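# Fold the towel once, end to end, on the table

## Task

Fold the towel exactly once across its length so the two ends meet with edges about aligned and no extra creases; it must lie flat, entirely on the table top, away from the basket, with no lumps or raised parts. Then release it and pull the grippers away. The fold must stay in place by itself, without the robot holding it.

## Robot and tools

ROBOT. Two arms, left_arm and right_arm, each with a parallel two-finger gripper and a wrist camera. Their bases sit in the scene frame at left_arm (-0.039, +0.236, 0) and right_arm (+0.005, -0.297, 0) m, each turned slightly about z. Scene frame: origin on the table top midway between the arms, +x reaching out over the table, +z up, left_arm on the +y side. The arm names do not match image left or right. On each gripper the fingers point along its own +z and open and close along its own y. The reported hand point sits between the finger pads, roughly 1 cm short of the fingertips.

CALL LAYOUT. Every motion command uses a row of 14 numbers, each in [-1, 1], always both arms even if one stays still: left_arm dx, dy, dz, rx, ry, rz, opening, then right_arm dx, dy, dz, rx, ry, rz, opening. dx to rz are an offset, not a pose: a change expressed in that gripper's own axes, measured from its pose at the start of the action. Scale: 1.0 equals 0.6 m of travel or 180 degrees of turn, so 0.05 is 3 cm. rx, ry, rz form a single rotation vector. The opening is absolute, not an offset: +1 is fully open (0.094 m), -1 is shut.

execute_actions(actions): a list of actions; each action is a list of up to 15 rows, one row per 1/30 s step. If fewer than 15 rows are given, the final row repeats to fill 15 steps. All rows in an action are offsets from that action's starting pose, not chained. For the first action in a call, the start is the last pose a result reported. An empty list simply returns the current state and images. Each step, the commanded pose is clipped to at most 70 mm and 16 degrees from the gripper's measured pose, so a big offset may need several actions; afterwards the arm only continues to its last clipped pose.

move(target, speed, blocking): target is one 14-number row as above, offsets from the pose in the latest result that shows one. Each gripper follows a straight line; both paths finish together, lasting 0.5 to 10 s (cut off at 10 s). speed is the top path speed in m/s, 0.002 to 0.5, default 0.25; turning is capped at twice that in rad/s. The opening is sent at the start. Paths ignore obstacles and the other arm, and grippers may lag, wander or overshoot speed, notably with a nearly straight arm. blocking=false returns after 0.5 s while the arm keeps going; until a result shows the move ended, further moves and actions are rejected, so use wait or stop. The result adds a move: line, such as done, off_target, moving, held or fault, plus limits (paced = pose clipped; held = some steps blocked, after which the arm may surge) and each gripper's distance to its target.

wait(seconds): 0 to 10; the arms keep their last command; a running move continues and wait returns when it ends. stop(): brakes a running move; it needs stopping room, more when fast; fingers keep moving. zoom_image(camera, region): camera is cam_high, cam_left_wrist or cam_right_wrist; region [x0, y0, x1, y1] in that image's pixels, origin top-left, at most 504 by 504. read_manual(section): returns only the licence texts ("licences"). finished_scene(scene): pass the current scene number; it ends the scene permanently and reports success, so call it only once the towel is folded, released and stable.

RESULTS. The state line gives, per arm, end_effector_position (m) and end_effector_quat_wxyz in the scene frame; at long reach it can be somewhat off. Hand target lines show where the controller is now steering each gripper. grip_measured is the measured finger opening on the command scale; the last Joint positions value is the opening in metres. Readings may be off by about 1 mm per gripper. Joint torques follow the joint order and are offset and noisy. Action calls also list hand positions at some steps; HELD beside an arm means part of its row was held back. A pose unreachable line means the clearance check changed or blocked that arm's command. FAULT lines mean an arm stopped. Cameras: cam_high 504x504 overhead pinhole view; the two wrist cameras are 616x616 fisheye; calibration matrices are supplied and may be slightly off.

PRACTICAL NOTES. Arms tend to finish a centimetre or more low and zero offsets can let them droop further; to keep an arm in place, send the correction back to the desired pose in the first call of a reply, then zeros, raising the aim if it still sags. The robot holds its last command while you think. To hold cloth, command an opening about 0.03 below grip_measured; thin cloth receives less grip force, so pinch close to the edge with fingers near the table. Joint ranges (rad): waist -2.618 to 3.054, shoulder and elbow 0 to 3.142, wrist pitch and yaw -1.571 to 1.571, wrist roll -2.094 to 2.094; elbows stop just before straight.

AVOID. Letting the arms strike or press each other; knocking anything off the table; dropping or slipping the towel; slamming into the table (faster moves and targets set deeper past contact push harder). Occasional disturbances may tug the held towel or shove loose items. Long loaded holding heats motors: MOTOR HOT at 75 °C, a 10 s stop at 90 °C, and at 100 °C the arm goes limp and falls. Finish by opening both grippers and lifting clear.

Each tool is called after "Call:" by a JSON object that holds its "fn" and its "kwargs", one argument or row to a line.

## Session

Call:
{"fn": "execute_actions", "kwargs": {
  "actions": []
}}

Scene clock: 0.00 s.
left_arm: end_effector_position=(+0.1282, -0.1816, +0.0581) grip_measured=+1.000 end_effector_quat_wxyz=(+0.296, +0.310, +0.897, -0.107) | right_arm: end_effector_position=(+0.2518, -0.3707, +0.0439) grip_measured=+1.000 end_effector_quat_wxyz=(+0.229, +0.167, +0.958, -0.037)
Joint positions: left_arm=[-1.129  1.868  1.18  -0.35  -0.373 -0.568  0.094] | right_arm=[-0.079  1.146  0.526 -0.483  0.026  0.064  0.094]
Joint velocities: left_arm=[-0.017  0.002 -0.002 -0.022  0.007 -0.081  0.   ] | right_arm=[ 0.012  0.002 -0.007  0.007 -0.081 -0.066  0.   ]
Joint torques (N m, as the arm reports them, + toward a larger angle): no reading
Hand target (left_arm): +0.128, -0.179, +0.057; +0.294, +0.311, +0.898, -0.100
Hand target (right_arm): +0.258, -0.373, +0.051; +0.243, +0.167, +0.955, -0.039

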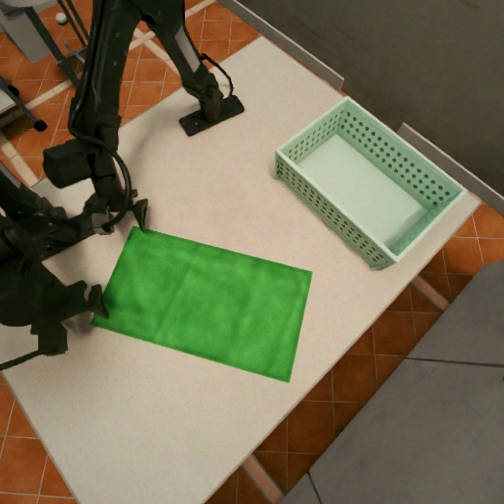

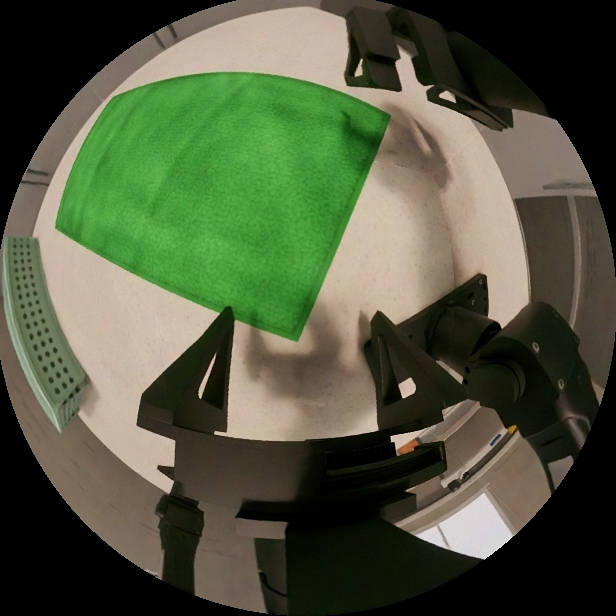

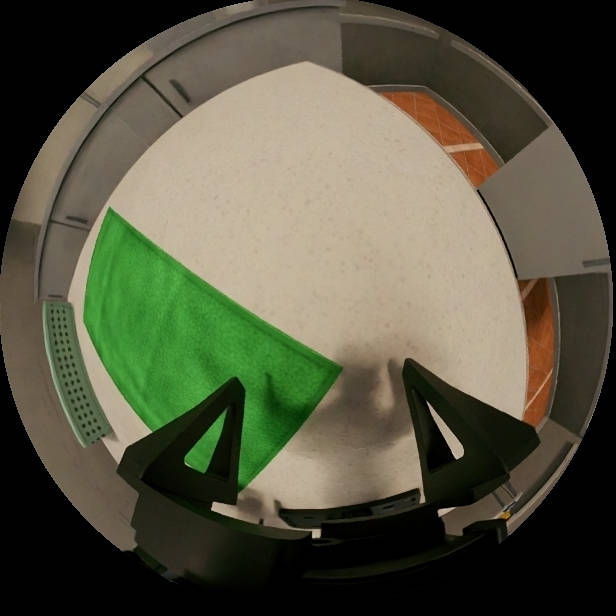

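Call:
{"fn": "move", "kwargs": {
  "target": [0.031,0.004,0.014,0.063,0.001,0.084,0.1,0.042,0.013,-0.014,0.05,0.143,0.202,0.1]
}}

Scene clock: 11.07 s.
left_arm: end_effector_position=(+0.1193, -0.1809, +0.0407) grip_measured=+0.103 end_effector_quat_wxyz=(+0.276, +0.454, +0.833, -0.156) | right_arm: end_effector_position=(+0.2211, -0.3503, +0.0327) grip_measured=+0.102 end_effector_quat_wxyz=(-0.006, +0.468, +0.884, -0.005)
Joint positions: left_arm=[-1.063  1.824  1.023 -0.141 -0.153 -0.223  0.052] | right_arm=[-0.044  1.475  0.826 -0.936  0.007  0.734  0.052]
Joint velocities: left_arm=[-0.007  0.007  0.007  0.037  0.051 -0.007  0.   ] | right_arm=[ 0.007 -0.017 -0.012  0.037  0.037 -0.022  0.   ]
Joint torques (N m, as the arm reports them, + toward a larger angle): left_arm=[  0.91 -10.8    5.65   1.35  -0.03   0.04] | right_arm=[-0.94 -4.99  9.39  0.22 -0.01  0.09]
Hand target (left_arm): +0.122, -0.174, +0.040; +0.274, +0.453, +0.834, -0.155
Hand target (right_arm): +0.229, -0.355, +0.041; +0.001, +0.477, +0.879, -0.002
Off the commanded pose (left_arm): 0.008 m, 0 deg.
Off the commanded pose (right_arm): 0.012 m, 1 deg.
move: off_target (right_arm)
camera_calibration (this result's frames):
cam_left_wrist: T_world_to_cam=[[-0.816339, -0.569823, 0.0943035, -0.00928151], [-0.541263, 0.81173, 0.219382, 0.218177], [-0.201558, 0.128047, -0.971071, 0.202077], [0, 0, 0, 1]] pos_world=[0.151245, -0.208265, 0.149242]
cam_right_wrist: T_world_to_cam=[[-0.912934, -0.407196, -0.0272556, 0.0652751], [-0.366794, 0.789404, 0.492244, 0.381803], [-0.178924, 0.459384, -0.87003, 0.318628], [0, 0, 0, 1]] pos_world=[0.256645, -0.42119, 0.0910548]

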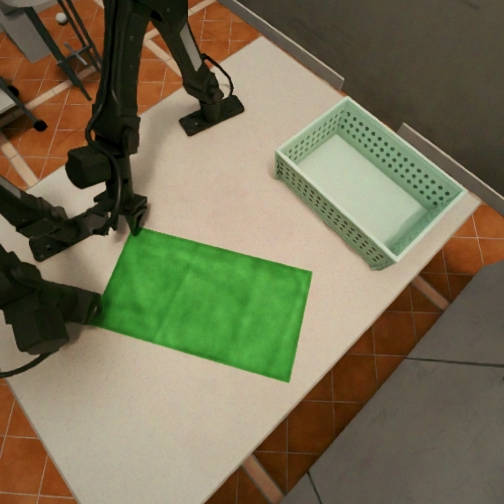

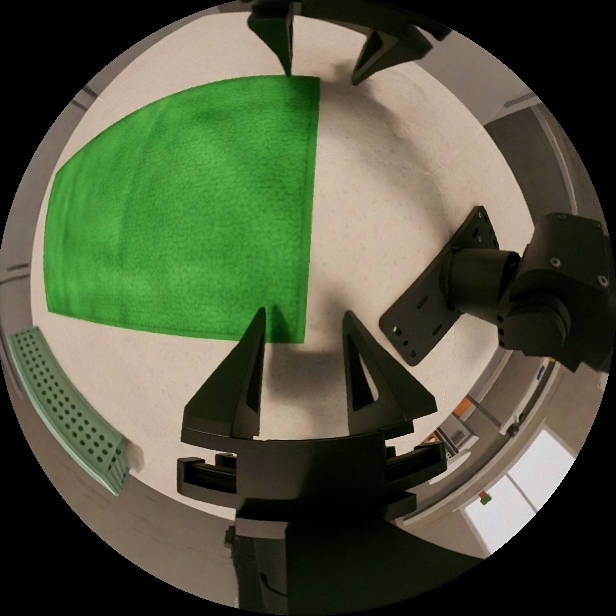

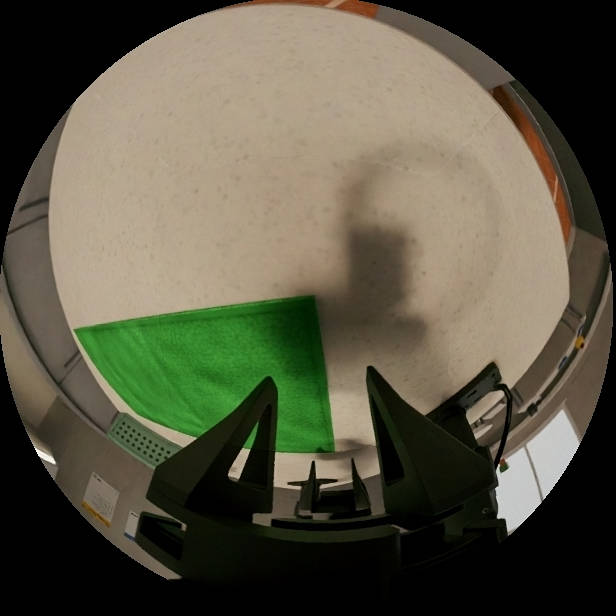

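Call:
{"fn": "move", "kwargs": {
  "target": [0.043,0.02,0.035,0,0,0,0.1,-0.025,0.02,0.038,0,0,0,0.1],
  "speed": 0.05
}}

Scene clock: 13.33 s.
left_arm: end_effector_position=(+0.1236, -0.1779, +0.0226) grip_measured=+0.103 end_effector_quat_wxyz=(+0.288, +0.451, +0.828, -0.168) | right_arm: end_effector_position=(+0.2310, -0.3526, +0.0090) grip_measured=+0.102 end_effector_quat_wxyz=(-0.019, +0.468, +0.883, -0.008)
Joint positions: left_arm=[-1.048  1.85   0.942  0.004 -0.143 -0.208  0.052] | right_arm=[-0.044  1.586  0.826 -0.852  0.006  0.735  0.052]
Joint velocities: left_arm=[ 0.012 -0.027 -0.002  0.022 -0.022  0.007 -0.   ] | right_arm=[-0.032 -0.002 -0.007  0.037 -0.022  0.051  0.   ]
Joint torques (N m, as the arm reports them, + toward a larger angle): left_arm=[ 0.87 -8.21  5.29  1.43  0.01  0.04] | right_arm=[-0.4  -5.94  6.82  0.52  0.03 -0.06]
Hand target (left_arm): +0.125, -0.168, +0.009; +0.276, +0.454, +0.833, -0.157
Hand target (right_arm): +0.239, -0.356, +0.010; -0.006, +0.468, +0.884, -0.005
Off the commanded pose (left_arm): 0.017 m, 2 deg.
Off the commanded pose (right_arm): 0.009 m, 2 deg.
move: off_target (left_arm)
camera_calibration (this result's frames):
cam_left_wrist: T_world_to_cam=[[-0.81912, -0.564136, 0.103888, -0.00119363], [-0.541483, 0.82021, 0.184534, 0.224374], [-0.189312, 0.0949021, -0.97732, 0.177694], [0, 0, 0, 1]] pos_world=[0.154157, -0.201571, 0.132383]
cam_right_wrist: T_world_to_cam=[[-0.913993, -0.405681, -0.00635264, 0.0733172], [-0.35267, 0.786625, 0.506799, 0.394567], [-0.200602, 0.465451, -0.862041, 0.307987], [0, 0, 0, 1]] pos_world=[0.267946, -0.423985, 0.0659971]

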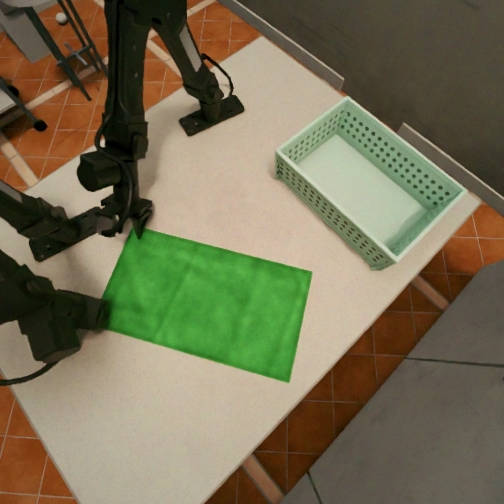

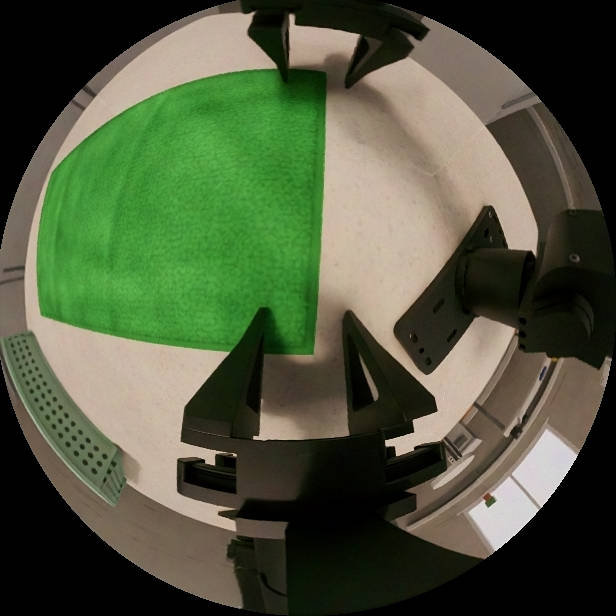

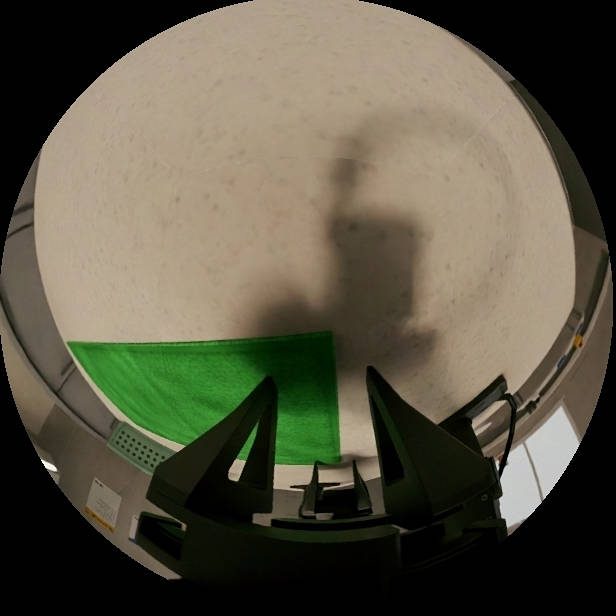

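Press down a bit, close gradually, lift.

Call:
{"fn": "execute_actions", "kwargs": {
  "actions": [
    [[0.025,0,0.028,0,0,0,0.1,0,0,0.018,0,0,0,0.1]],
    [[0.02,0,0.022,0,0,0,-0.1,0,0,0.015,0,0,0,-0.1],[0.02,0,0.022,0,0,0,-0.2,0,0,0.015,0,0,0,-0.2],[0.02,0,0.022,0,0,0,-0.3,0,0,0.015,0,0,0,-0.3],[0.02,0,0.022,0,0,0,-0.4,0,0,0.015,0,0,0,-0.4],[0.02,0,0.022,0,0,0,-0.5,0,0,0.015,0,0,0,-0.5]],
    [[0.02,0,0.022,0,0,0,-1,0,0,0.015,0,0,0,-1]]
  ]
}}

Call:
{"fn": "move", "kwargs": {
  "target": [-0.06,0.01,-0.08,0,0,0,-1,0,0.01,-0.1,0,0,0,-1],
  "speed": 0.08
}}

Scene clock: 16.03 s.
left_arm: end_effector_position=(+0.1348, -0.2097, +0.0212) grip_measured=-0.980 end_effector_quat_wxyz=(+0.341, +0.432, +0.807, -0.215) | right_arm: end_effector_position=(+0.2400, -0.3530, +0.0058) grip_measured=-0.962 end_effector_quat_wxyz=(-0.007, +0.469, +0.883, +0.000)
Joint positions: left_arm=[-1.048  1.941  0.934  0.256 -0.148 -0.208  0.001] | right_arm=[-0.044  1.6    0.826 -0.81  -0.004  0.735  0.002]
Joint velocities: left_arm=[ 0.002 -0.012  0.012 -0.007  0.037 -0.051 -0.   ] | right_arm=[-0.022 -0.012  0.002 -0.051 -0.022 -0.037 -0.001]
Joint torques (N m, as the arm reports them, + toward a larger angle): left_arm=[-0.06 -8.55  5.52  1.51 -0.06 -0.02] | right_arm=[-0.06 -4.79  4.26  0.72  0.04  0.01]
Hand target (left_arm): +0.131, -0.201, +0.004; +0.325, +0.438, +0.814, -0.200
Hand target (right_arm): +0.238, -0.353, -0.003; -0.010, +0.468, +0.883, -0.002
Off the commanded pose (left_arm): 0.020 m, 3 deg.
Off the commanded pose (right_arm): 0.009 m, 0 deg.
Step readings (end_effector_position; steps 1 to 15: 1st action; 16 to 30: 2nd action; 31 to 45: 3rd action):
0: left_arm (+0.1236, -0.1781, +0.0227) | right_arm (+0.2313, -0.3527, +0.0090)
1: left_arm (+0.1239, -0.1790, +0.0223) | right_arm (+0.2315, -0.3527, +0.0087)
2: left_arm (+0.1245, -0.1810, +0.0216) | right_arm (+0.2322, -0.3529, +0.0079)
4: left_arm (+0.1260, -0.1839, +0.0198) | right_arm (+0.2332, -0.3531, +0.0062)
8: left_arm (+0.1274, -0.1880, +0.0207) | right_arm (+0.2332, -0.3531, +0.0060)
15: left_arm (+0.1280, -0.1898, +0.0212) | right_arm (+0.2332, -0.3531, +0.0060)
16: left_arm (+0.1283, -0.1909, +0.0215) | right_arm (+0.2336, -0.3528, +0.0060)
17: left_arm (+0.1290, -0.1930, +0.0213) | right_arm (+0.2352, -0.3526, +0.0060)
19: left_arm (+0.1303, -0.1961, +0.0206) | right_arm (+0.2372, -0.3527, +0.0059)
23: left_arm (+0.1314, -0.1991, +0.0212) | right_arm (+0.2380, -0.3529, +0.0059)
30: left_arm (+0.1316, -0.2000, +0.0216) | right_arm (+0.2380, -0.3529, +0.0059)
31: left_arm (+0.1320, -0.2009, +0.0215) | right_arm (+0.2384, -0.3529, +0.0059)
32: left_arm (+0.1326, -0.2029, +0.0212) | right_arm (+0.2393, -0.3528, +0.0059)
34: left_arm (+0.1337, -0.2062, +0.0205) | right_arm (+0.2399, -0.3530, +0.0059)
38: left_arm (+0.1346, -0.2090, +0.0210) | right_arm (+0.2400, -0.3530, +0.0058)
45: end_effector_position above
camera_calibration (this result's frames):
cam_left_wrist: T_world_to_cam=[[-0.823754, -0.548867, 0.142038, -0.00679364], [-0.549456, 0.83463, 0.0386095, 0.264019], [-0.139741, -0.0462389, -0.989108, 0.145469], [0, 0, 0, 1]] pos_world=[0.159799, -0.217361, 0.134656]
cam_right_wrist: T_world_to_cam=[[-0.91349, -0.405375, -0.0347492, 0.0815324], [-0.367426, 0.78525, 0.498378, 0.402768], [-0.174743, 0.468031, -0.866263, 0.301955], [0, 0, 0, 1]] pos_world=[0.275231, -0.424547, 0.0636752]

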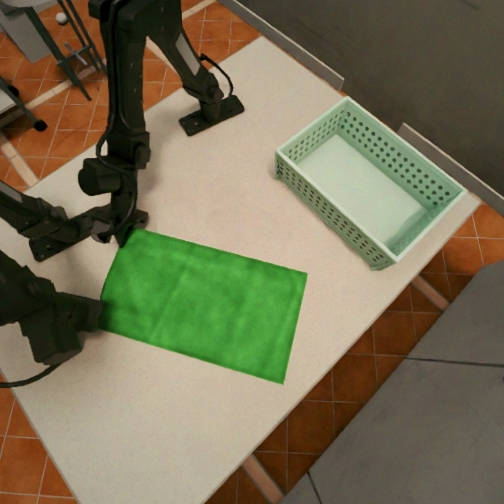

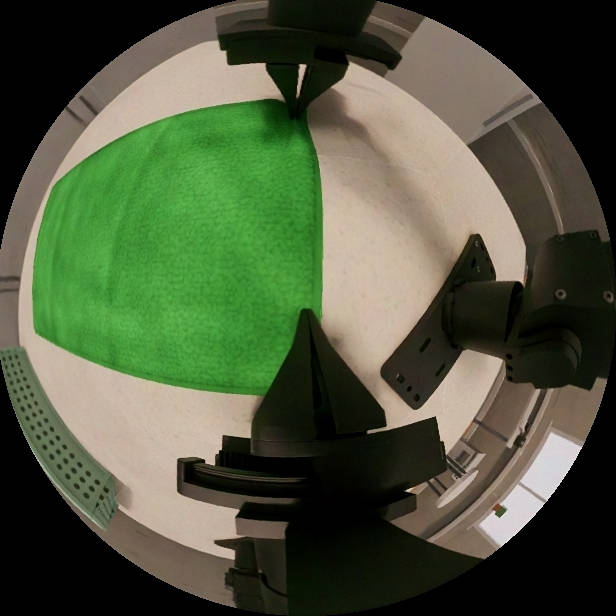

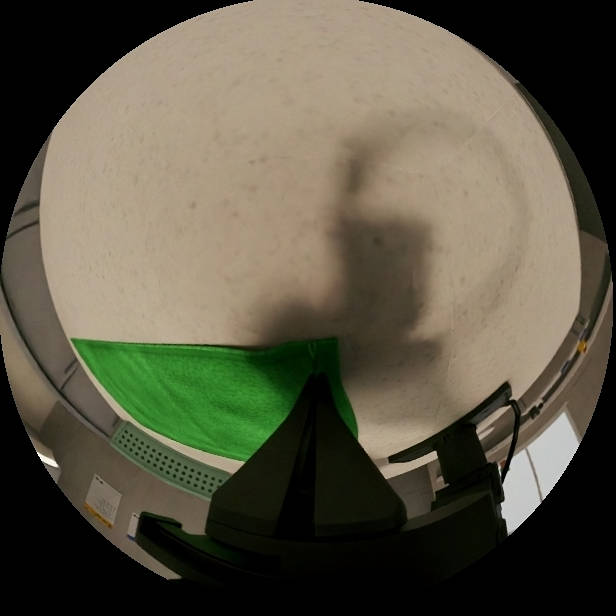

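Scene clock: 17.37 s.
left_arm: end_effector_position=(+0.1315, -0.1948, +0.0715) grip_measured=-0.980 end_effector_quat_wxyz=(+0.340, +0.433, +0.806, -0.216) | right_arm: end_effector_position=(+0.2365, -0.3501, +0.0509) grip_measured=-0.962 end_effector_quat_wxyz=(-0.026, +0.470, +0.882, -0.005)
Joint positions: left_arm=[-1.042  1.764  0.945  0.068 -0.141 -0.202  0.001] | right_arm=[-0.036  1.542  0.964 -1.045 -0.004  0.746  0.002]
Joint velocities: left_arm=[-0.022  0.007 -0.002 -0.022  0.066 -0.095  0.001] | right_arm=[ 0.007 -0.012 -0.002  0.022  0.022  0.095 -0.   ]
Joint torques (N m, as the arm reports them, + toward a larger angle): left_arm=[  0.83 -10.06  10.12   1.32  -0.01   0.06] | right_arm=[ 0.62 -8.39  9.42  0.15  0.02  0.08]
Hand target (left_arm): +0.136, -0.195, +0.080; +0.341, +0.432, +0.807, -0.215
Hand target (right_arm): +0.245, -0.350, +0.065; -0.007, +0.469, +0.883, +0.000
Off the commanded pose (left_arm): 0.010 m, 0 deg.
Off the commanded pose (right_arm): 0.018 m, 2 deg.
move: off_target (right_arm)
camera_calibration (this result's frames):
cam_left_wrist: T_world_to_cam=[[-0.825308, -0.546434, 0.142395, -0.0078016], [-0.547041, 0.836226, 0.0383731, 0.247808], [-0.140043, -0.0462264, -0.989066, 0.195507], [0, 0, 0, 1]] pos_world=[0.156502, -0.202449, 0.184971]
cam_right_wrist: T_world_to_cam=[[-0.915457, -0.402401, -0.00349399, 0.0809745], [-0.345568, 0.781655, 0.519229, 0.36929], [-0.206207, 0.476539, -0.854628, 0.348811], [0, 0, 0, 1]] pos_world=[0.273671, -0.422295, 0.106641]

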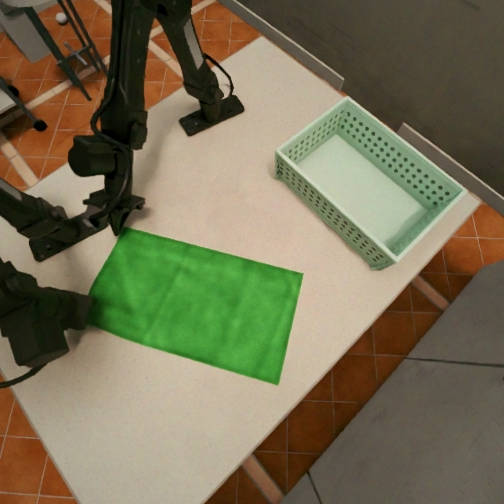

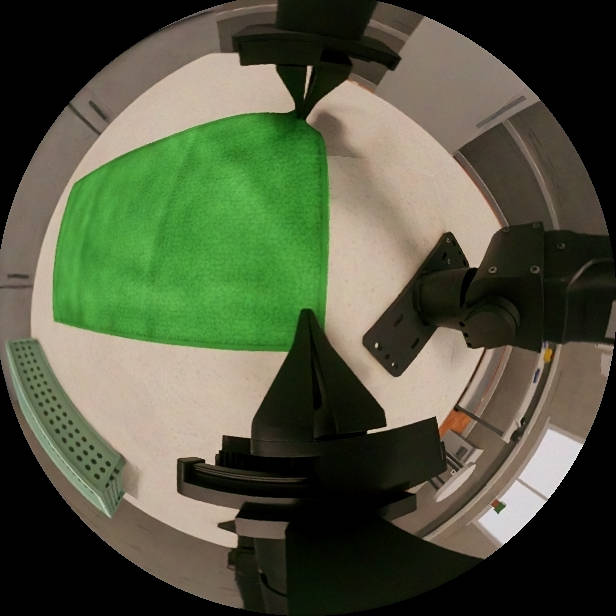

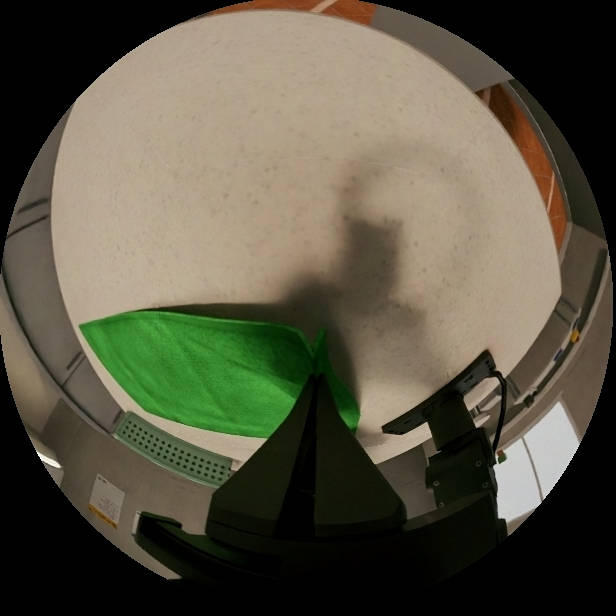

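Call:
{"fn": "move", "kwargs": {
  "target": [0.025,-0.021,0.004,-0.018,0.21,0.002,0.1,-0.007,0.012,-0.024,0,0,0,-1],
  "speed": 0.2
}}

Scene clock: 21.87 s.
left_arm: end_effector_position=(+0.1135, -0.1948, +0.0627) grip_measured=+0.097 end_effector_quat_wxyz=(+0.081, +0.477, +0.874, -0.045) | right_arm: end_effector_position=(+0.2370, -0.3502, +0.0562) grip_measured=-0.962 end_effector_quat_wxyz=(-0.033, +0.471, +0.882, -0.007)
Joint positions: left_arm=[-1.042  2.139  1.762 -1.013 -0.045 -0.246  0.052] | right_arm=[-0.036  1.553  0.996 -1.082 -0.004  0.749  0.002]
Joint velocities: left_arm=[-0.007 -0.022  0.012  0.022 -0.007 -0.022 -0.   ] | right_arm=[-0.007 -0.007  0.012  0.007  0.037 -0.037 -0.   ]
Joint torques (N m, as the arm reports them, + toward a larger angle): left_arm=[  0.57 -11.12  10.23   0.45   0.02  -0.03] | right_arm=[ 0.62 -5.93  9.62  0.12  0.01  0.07]
Hand target (left_arm): +0.116, -0.194, +0.061; +0.073, +0.472, +0.877, -0.042
Hand target (right_arm): +0.245, -0.350, +0.065; -0.025, +0.470, +0.882, -0.005
Off the commanded pose (left_arm): 0.004 m, 1 deg.
Off the commanded pose (right_arm): 0.012 m, 1 deg.
move: off_target (right_arm)
camera_calibration (this result's frames):
cam_left_wrist: T_world_to_cam=[[-0.798328, -0.599273, 0.0595354, -0.0295927], [-0.436753, 0.644203, 0.627893, 0.151384], [-0.414633, 0.475262, -0.776019, 0.30364], [0, 0, 0, 1]] pos_world=[0.168392, -0.259564, 0.142339]
cam_right_wrist: T_world_to_cam=[[-0.916484, -0.399969, 0.009113, 0.0818094], [-0.335497, 0.780763, 0.527116, 0.363667], [-0.217945, 0.480035, -0.849745, 0.35725], [0, 0, 0, 1]] pos_world=[0.274847, -0.422709, 0.111131]

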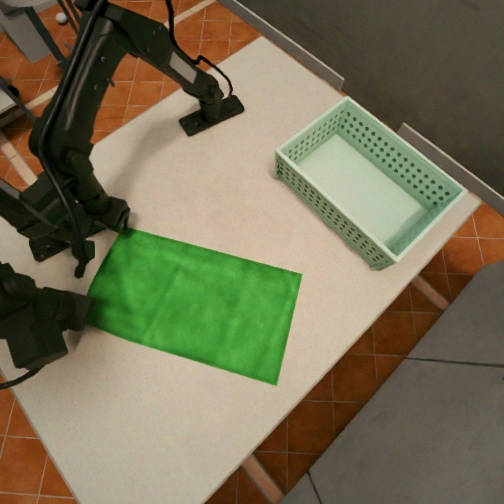

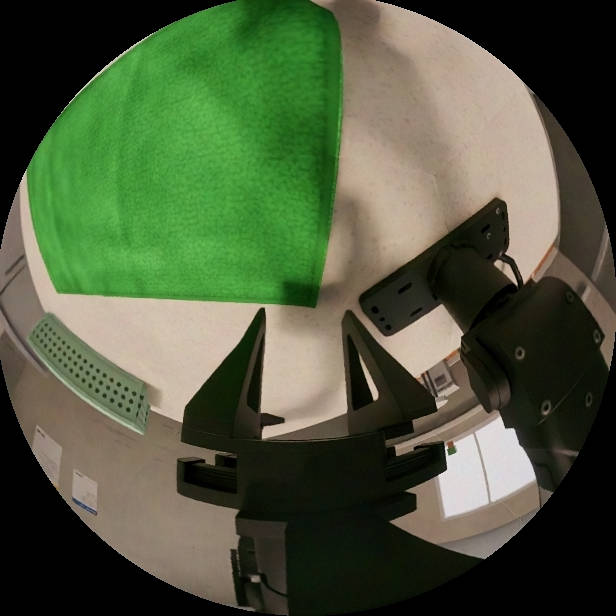

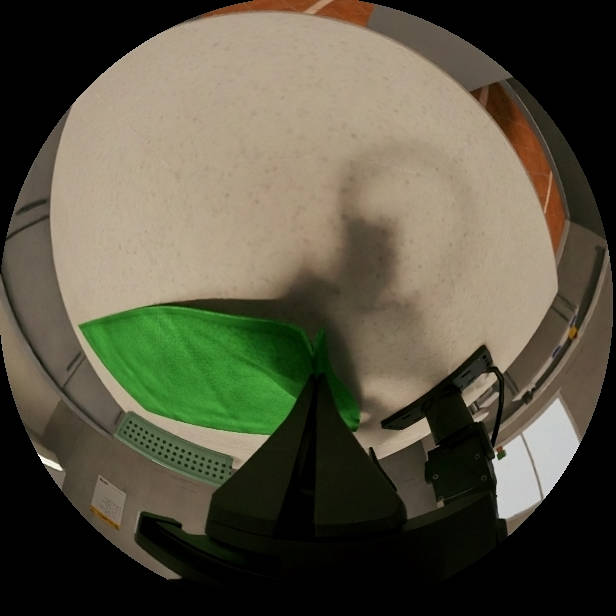

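Call:
{"fn": "move", "kwargs": {
  "target": [0.024,-0.006,0.09,0,0.015,0,0.1,-0.007,0.012,-0.012,0,0,0,-1],
  "speed": 0.06
}}

Call:
{"fn": "execute_actions", "kwargs": {
  "actions": [
    [[0.008,0,0.02,0,0.01,0,-0.3,0,0,-0.01,0,0,0,-1]],
    [[0.008,0,0.02,0,0.01,0,-1,0,0,-0.01,0,0,0,-1]]
  ]
}}

Scene clock: 24.07 s.
left_arm: end_effector_position=(+0.1133, -0.1964, +0.0199) grip_measured=+0.097 end_effector_quat_wxyz=(+0.071, +0.477, +0.875, -0.039) | right_arm: end_effector_position=(+0.2348, -0.3497, +0.0525) grip_measured=-0.962 end_effector_quat_wxyz=(-0.044, +0.472, +0.881, -0.010)
Joint positions: left_arm=[-1.042  2.203  1.697 -0.907 -0.041 -0.248  0.052] | right_arm=[-0.036  1.57   0.996 -1.086 -0.004  0.751  0.002]
Joint velocities: left_arm=[ 0.007 -0.002  0.007  0.081  0.022 -0.037  0.   ] | right_arm=[ 0.012  0.022  0.022  0.007 -0.022  0.022  0.001]
Joint torques (N m, as the arm reports them, + toward a larger angle): left_arm=[ -0.3  -11.54   5.67   0.73   0.03  -0.04] | right_arm=[ 0.6  -6.11 10.21  0.05  0.01  0.07]
Hand target (left_arm): +0.108, -0.193, +0.007; +0.061, +0.478, +0.876, -0.034
Hand target (right_arm): +0.246, -0.350, +0.063; -0.033, +0.471, +0.882, -0.007
Off the commanded pose (left_arm): 0.014 m, 1 deg.
Off the commanded pose (right_arm): 0.015 m, 1 deg.
move: off_target (left_arm, right_arm)
camera_calibration (this result's frames):
cam_left_wrist: T_world_to_cam=[[-0.79692, -0.601515, 0.0556576, -0.0286903], [-0.430178, 0.62977, 0.646789, 0.175278], [-0.424105, 0.491496, -0.760636, 0.275111], [0, 0, 0, 1]] pos_world=[0.169213, -0.262859, 0.0974884]
cam_right_wrist: T_world_to_cam=[[-0.917005, -0.397965, 0.0269426, 0.0799178], [-0.322221, 0.778899, 0.538043, 0.360134], [-0.235108, 0.484706, -0.842487, 0.358648], [0, 0, 0, 1]] pos_world=[0.273649, -0.422543, 0.106236]

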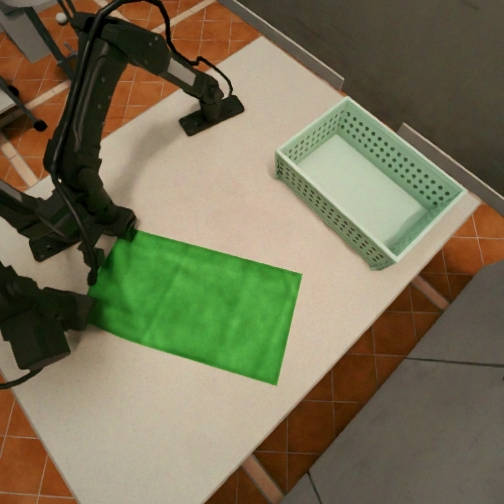

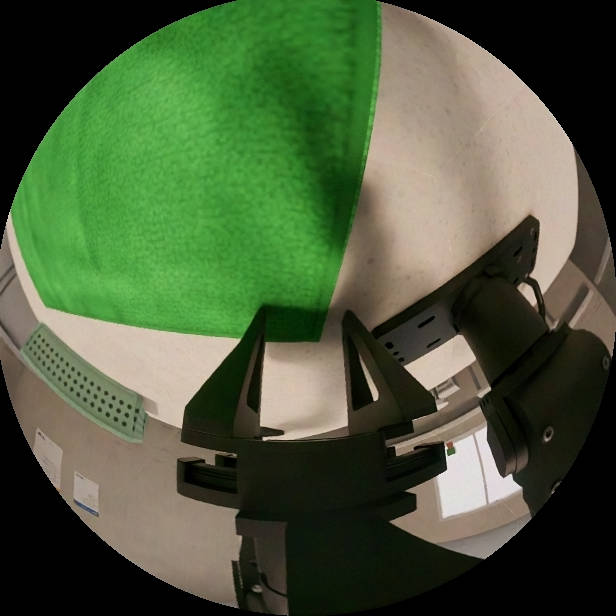

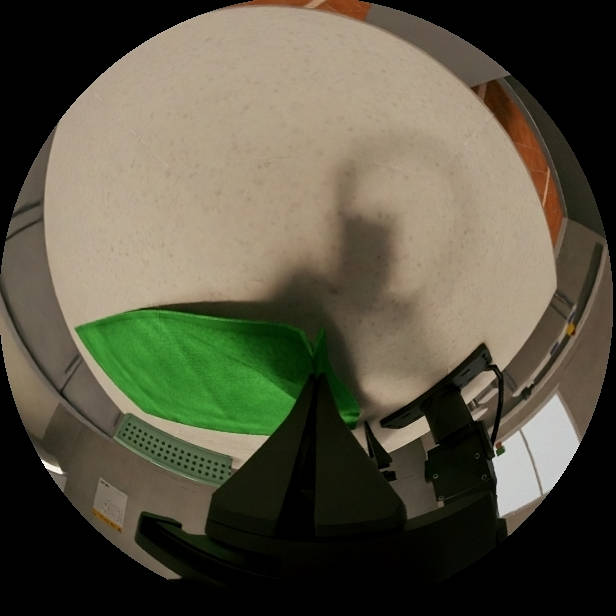

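Scene clock: 25.07 s.
left_arm: end_effector_position=(+0.1135, -0.1965, +0.0199) grip_measured=-0.957 end_effector_quat_wxyz=(+0.072, +0.477, +0.875, -0.038) | right_arm: end_effector_position=(+0.2328, -0.3492, +0.0527) grip_measured=-0.962 end_effector_quat_wxyz=(-0.048, +0.472, +0.880, -0.011)
Joint positions: left_arm=[-1.042  2.203  1.697 -0.907 -0.042 -0.248  0.002] | right_arm=[-0.036  1.57   0.996 -1.095 -0.004  0.751  0.002]
Joint velocities: left_arm=[-0.007  0.002  0.002  0.051 -0.066  0.051  0.   ] | right_arm=[-0.017 -0.002  0.022 -0.037 -0.051 -0.007  0.   ]
Joint torques (N m, as the arm reports them, + toward a larger angle): left_arm=[  0.22 -10.56   7.97   0.59   0.03   0.  ] | right_arm=[-0.07 -6.99  7.75  0.06  0.02  0.01]
Hand target (left_arm): +0.112, -0.194, +0.008; +0.058, +0.478, +0.876, -0.031
Hand target (right_arm): +0.234, -0.350, +0.058; -0.046, +0.472, +0.881, -0.010
Off the commanded pose (left_arm): 0.013 m, 2 deg.
Off the commanded pose (right_arm): 0.006 m, 0 deg.
Step readings (end_effector_position; steps 1 to 15: 1st action; 16 to 30: 2nd action):
0: left_arm (+0.1133, -0.1964, +0.0199) | right_arm (+0.2348, -0.3497, +0.0525)
1: left_arm (+0.1133, -0.1964, +0.0199) | right_arm (+0.2347, -0.3497, +0.0525)
2: left_arm (+0.1133, -0.1964, +0.0199) | right_arm (+0.2346, -0.3496, +0.0525)
4: left_arm (+0.1133, -0.1964, +0.0199) | right_arm (+0.2343, -0.3496, +0.0525)
8: left_arm (+0.1133, -0.1964, +0.0199) | right_arm (+0.2340, -0.3495, +0.0525)
15: left_arm (+0.1133, -0.1964, +0.0199) | right_arm (+0.2338, -0.3495, +0.0526)
16: left_arm (+0.1133, -0.1964, +0.0199) | right_arm (+0.2338, -0.3495, +0.0526)
17: left_arm (+0.1133, -0.1964, +0.0199) | right_arm (+0.2336, -0.3494, +0.0526)
19: left_arm (+0.1135, -0.1964, +0.0199) | right_arm (+0.2332, -0.3493, +0.0526)
23: left_arm (+0.1135, -0.1965, +0.0199) | right_arm (+0.2328, -0.3492, +0.0527)
30: end_effector_position above
camera_calibration (this result's frames):
cam_left_wrist: T_world_to_cam=[[-0.796878, -0.601658, 0.0547102, -0.0285422], [-0.431062, 0.629697, 0.646272, 0.17547], [-0.423285, 0.491416, -0.761144, 0.275136], [0, 0, 0, 1]] pos_world=[0.169355, -0.262872, 0.0975785]
cam_right_wrist: T_world_to_cam=[[-0.916757, -0.398024, 0.0336644, 0.0778165], [-0.31781, 0.777858, 0.542157, 0.357397], [-0.241978, 0.486328, -0.839602, 0.360122], [0, 0, 0, 1]] pos_world=[0.272065, -0.422169, 0.105974]

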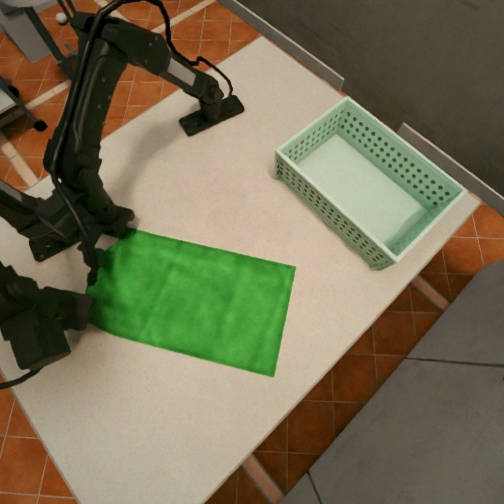

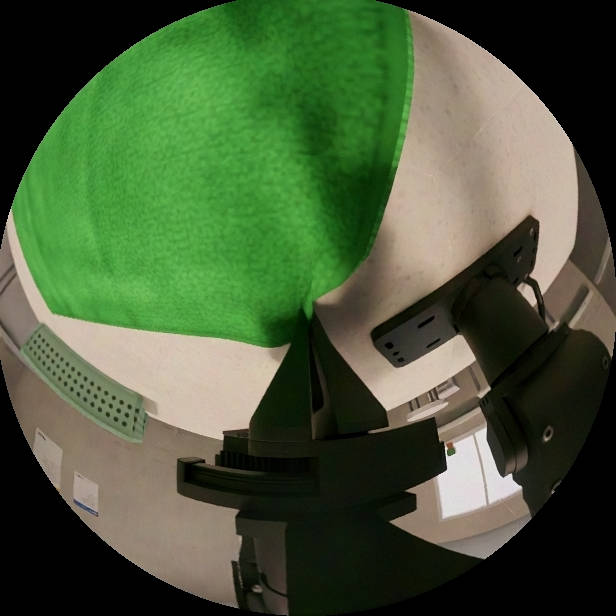

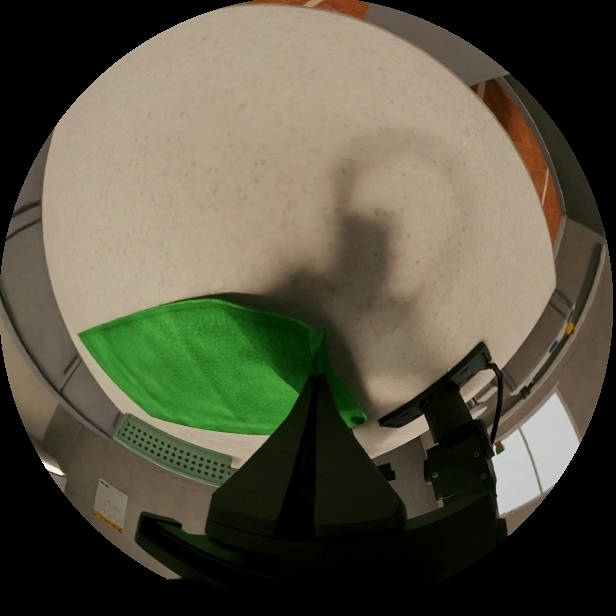

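Call:
{"fn": "move", "kwargs": {
  "target": [-0.035,0.1,-0.28,0,-0.12,0,-1,0.005,0.075,-0.235,-0.1,-0.07,0,-1],
  "speed": 0.12
}}

Scene clock: 28.00 s.
left_arm: end_effector_position=(+0.1555, -0.1628, +0.1882) grip_measured=-0.957 end_effector_quat_wxyz=(+0.233, +0.463, +0.845, -0.131) | right_arm: end_effector_position=(+0.2777, -0.3266, +0.1724) grip_measured=-0.962 end_effector_quat_wxyz=(+0.101, +0.471, +0.874, +0.068)
Joint positions: left_arm=[-0.938  1.743  1.593 -0.884 -0.067 -0.124  0.002] | right_arm=[ 0.048  1.366  1.271 -1.239 -0.058  0.848  0.002]
Joint velocities: left_arm=[ 0.012 -0.002 -0.012  0.007 -0.051 -0.022 -0.   ] | right_arm=[ 0.012  0.027 -0.007 -0.007 -0.066  0.007  0.002]
Joint torques (N m, as the arm reports them, + toward a larger angle): left_arm=[  0.8  -10.26   7.52   1.21  -0.1    0.05] | right_arm=[ 0.6  -7.02 10.09  0.81  0.    0.08]
Hand target (left_arm): +0.159, -0.158, +0.189; +0.235, +0.462, +0.846, -0.126
Hand target (right_arm): +0.281, -0.325, +0.189; +0.122, +0.468, +0.872, +0.076
Off the commanded pose (left_arm): 0.006 m, 1 deg.
Off the commanded pose (right_arm): 0.018 m, 3 deg.
move: off_target (right_arm)
camera_calibration (this result's frames):
cam_left_wrist: T_world_to_cam=[[-0.81414, -0.574324, 0.0856012, 0.0171975], [-0.523514, 0.789764, 0.319698, 0.165529], [-0.251215, 0.215466, -0.943645, 0.367092], [0, 0, 0, 1]] pos_world=[0.192877, -0.199948, 0.292013]
cam_right_wrist: T_world_to_cam=[[-0.880586, -0.38878, -0.270958, 0.169465], [-0.470739, 0.783429, 0.405764, 0.356969], [0.0545234, 0.48486, -0.87289, 0.383384], [0, 0, 0, 1]] pos_world=[0.296364, -0.399663, 0.235725]

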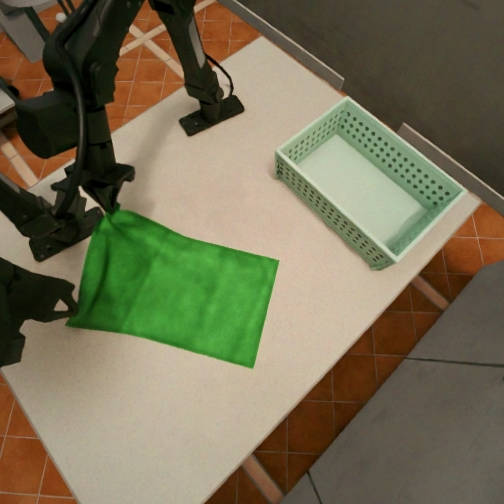

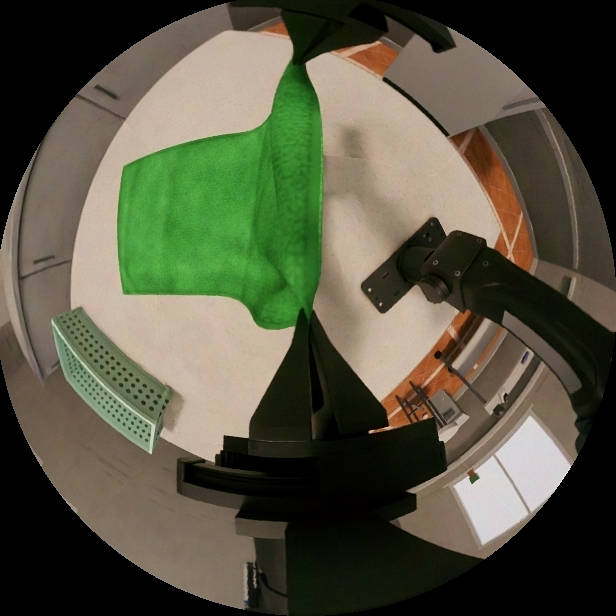

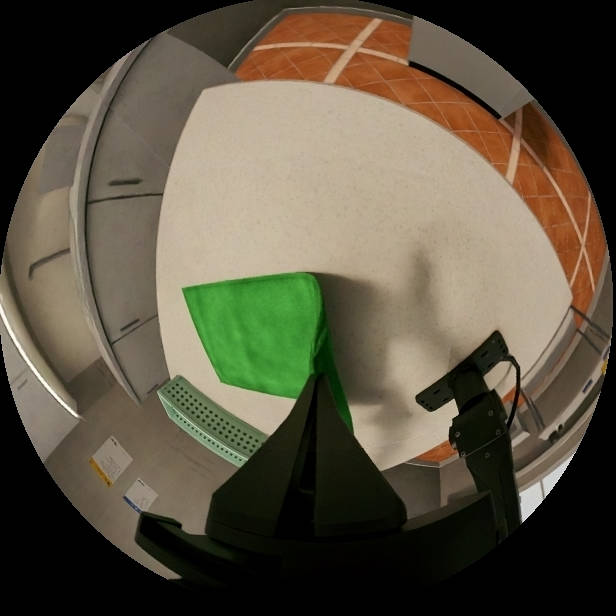

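Call:
{"fn": "move", "kwargs": {
  "target": [-0.064,0.0,-0.107,0,-0.04,0,-1,-0.017,0.015,-0.15,-0.08,-0.04,0,-1],
  "speed": 0.12
}}

Scene clock: 30.57 s.
left_arm: end_effector_position=(+0.1583, -0.1653, +0.2510) grip_measured=-0.957 end_effector_quat_wxyz=(+0.278, +0.453, +0.832, -0.160) | right_arm: end_effector_position=(+0.2697, -0.3306, +0.2450) grip_measured=-0.962 end_effector_quat_wxyz=(+0.191, +0.463, +0.854, +0.142)
Joint positions: left_arm=[-0.938  1.699  1.732 -0.954 -0.076 -0.122  0.002] | right_arm=[-0.05   1.21   1.38  -1.292 -0.175  0.789  0.002]
Joint velocities: left_arm=[-0.022 -0.007 -0.012  0.051  0.037 -0.022  0.   ] | right_arm=[-0.017  0.007  0.017 -0.037  0.051 -0.037  0.001]
Joint torques (N m, as the arm reports them, + toward a larger angle): left_arm=[ -0.42 -10.01  10.7    1.19  -0.13   0.01] | right_arm=[-0.79 -5.11  9.91  1.11 -0.15 -0.06]
Hand target (left_arm): +0.156, -0.162, +0.263; +0.285, +0.454, +0.829, -0.160
Hand target (right_arm): +0.269, -0.332, +0.262; +0.213, +0.458, +0.850, +0.149
Off the commanded pose (left_arm): 0.013 m, 1 deg.
Off the commanded pose (right_arm): 0.018 m, 3 deg.
move: off_target (left_arm, right_arm)
camera_calibration (this result's frames):
cam_left_wrist: T_world_to_cam=[[-0.817229, -0.567868, 0.0982961, 0.011082], [-0.540587, 0.814455, 0.210782, 0.182977], [-0.199754, 0.119119, -0.972579, 0.410778], [0, 0, 0, 1]] pos_world=[0.190026, -0.191665, 0.359856]
cam_right_wrist: T_world_to_cam=[[-0.792924, -0.369446, -0.484543, 0.215597], [-0.554189, 0.767809, 0.321471, 0.364848], [0.25327, 0.52343, -0.813557, 0.393764], [0, 0, 0, 1]] pos_world=[0.273418, -0.40659, 0.307527]

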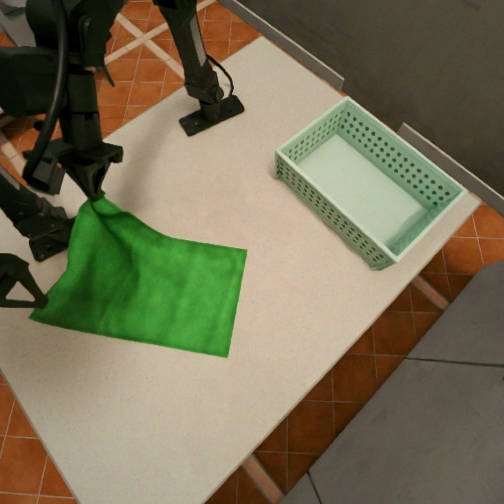

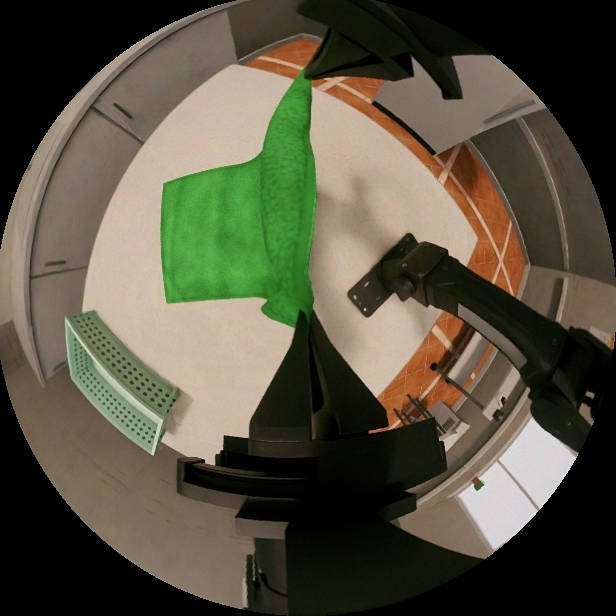

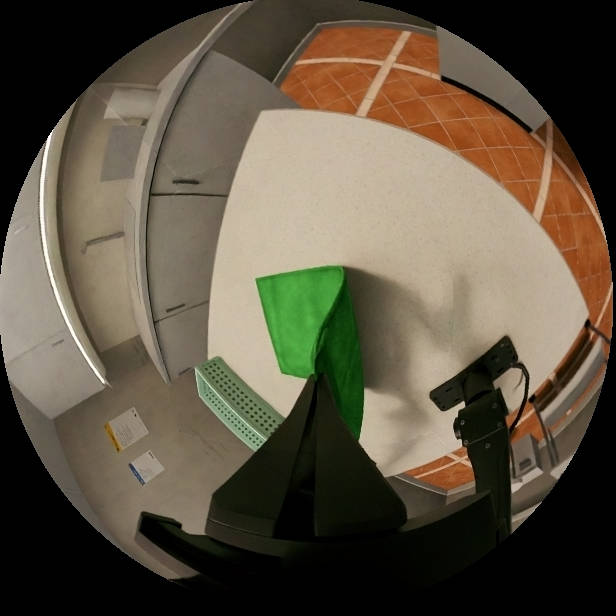

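Call:
{"fn": "move", "kwargs": {
  "target": [0.105,0.302,0.124,0,0.03,0,-1,0.049,0.2,0.259,0.04,0,0,-1],
  "speed": 0.12
}}

Scene clock: 35.23 s.
left_arm: end_effector_position=(+0.3066, -0.0665, +0.1592) grip_measured=-0.957 end_effector_quat_wxyz=(+0.246, +0.458, +0.843, -0.136) | right_arm: end_effector_position=(+0.3984, -0.2354, +0.1329) grip_measured=-0.962 end_effector_quat_wxyz=(+0.133, +0.475, +0.867, +0.067)
Joint positions: left_arm=[-0.44   1.797  1.531 -0.763  0.188  0.295  0.002] | right_arm=[ 0.378  1.779  1.514 -1.014  0.064  1.174  0.002]
Joint velocities: left_arm=[ 0.012  0.007 -0.007  0.051  0.066  0.051 -0.001] | right_arm=[-0.017 -0.027 -0.002 -0.066  0.037 -0.095 -0.001]
Joint torques (N m, as the arm reports them, + toward a larger angle): left_arm=[ 0.51 -9.26  7.45  1.28  0.16  0.06] | right_arm=[  0.42 -10.07  10.83   1.12   0.17   0.08]
Hand target (left_arm): +0.306, -0.065, +0.152; +0.239, +0.460, +0.844, -0.139
Hand target (right_arm): +0.413, -0.233, +0.153; +0.164, +0.474, +0.861, +0.082
Off the commanded pose (left_arm): 0.008 m, 1 deg.
Off the commanded pose (right_arm): 0.025 m, 4 deg.
move: off_target (right_arm)
camera_calibration (this result's frames):
cam_left_wrist: T_world_to_cam=[[-0.810635, -0.579418, 0.0845338, 0.196777], [-0.53609, 0.792457, 0.290893, 0.18644], [-0.235538, 0.190491, -0.953014, 0.351928], [0, 0, 0, 1]] pos_world=[0.342356, -0.100768, 0.264524]
cam_right_wrist: T_world_to_cam=[[-0.870851, -0.383221, -0.307832, 0.302794], [-0.47885, 0.802814, 0.355234, 0.372861], [0.110999, 0.456761, -0.882637, 0.270323], [0, 0, 0, 1]] pos_world=[0.412228, -0.306774, 0.199354]

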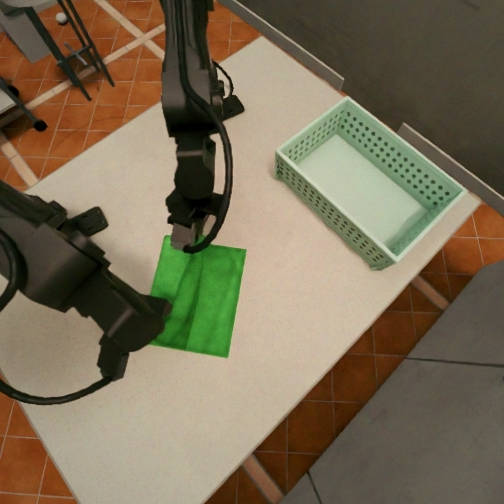

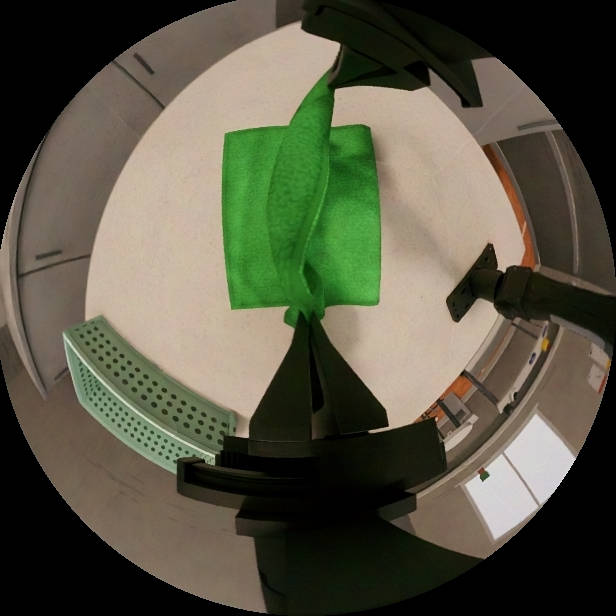

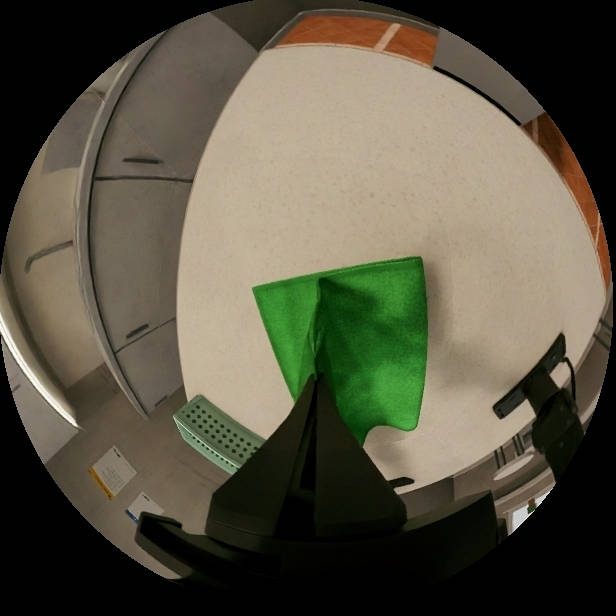

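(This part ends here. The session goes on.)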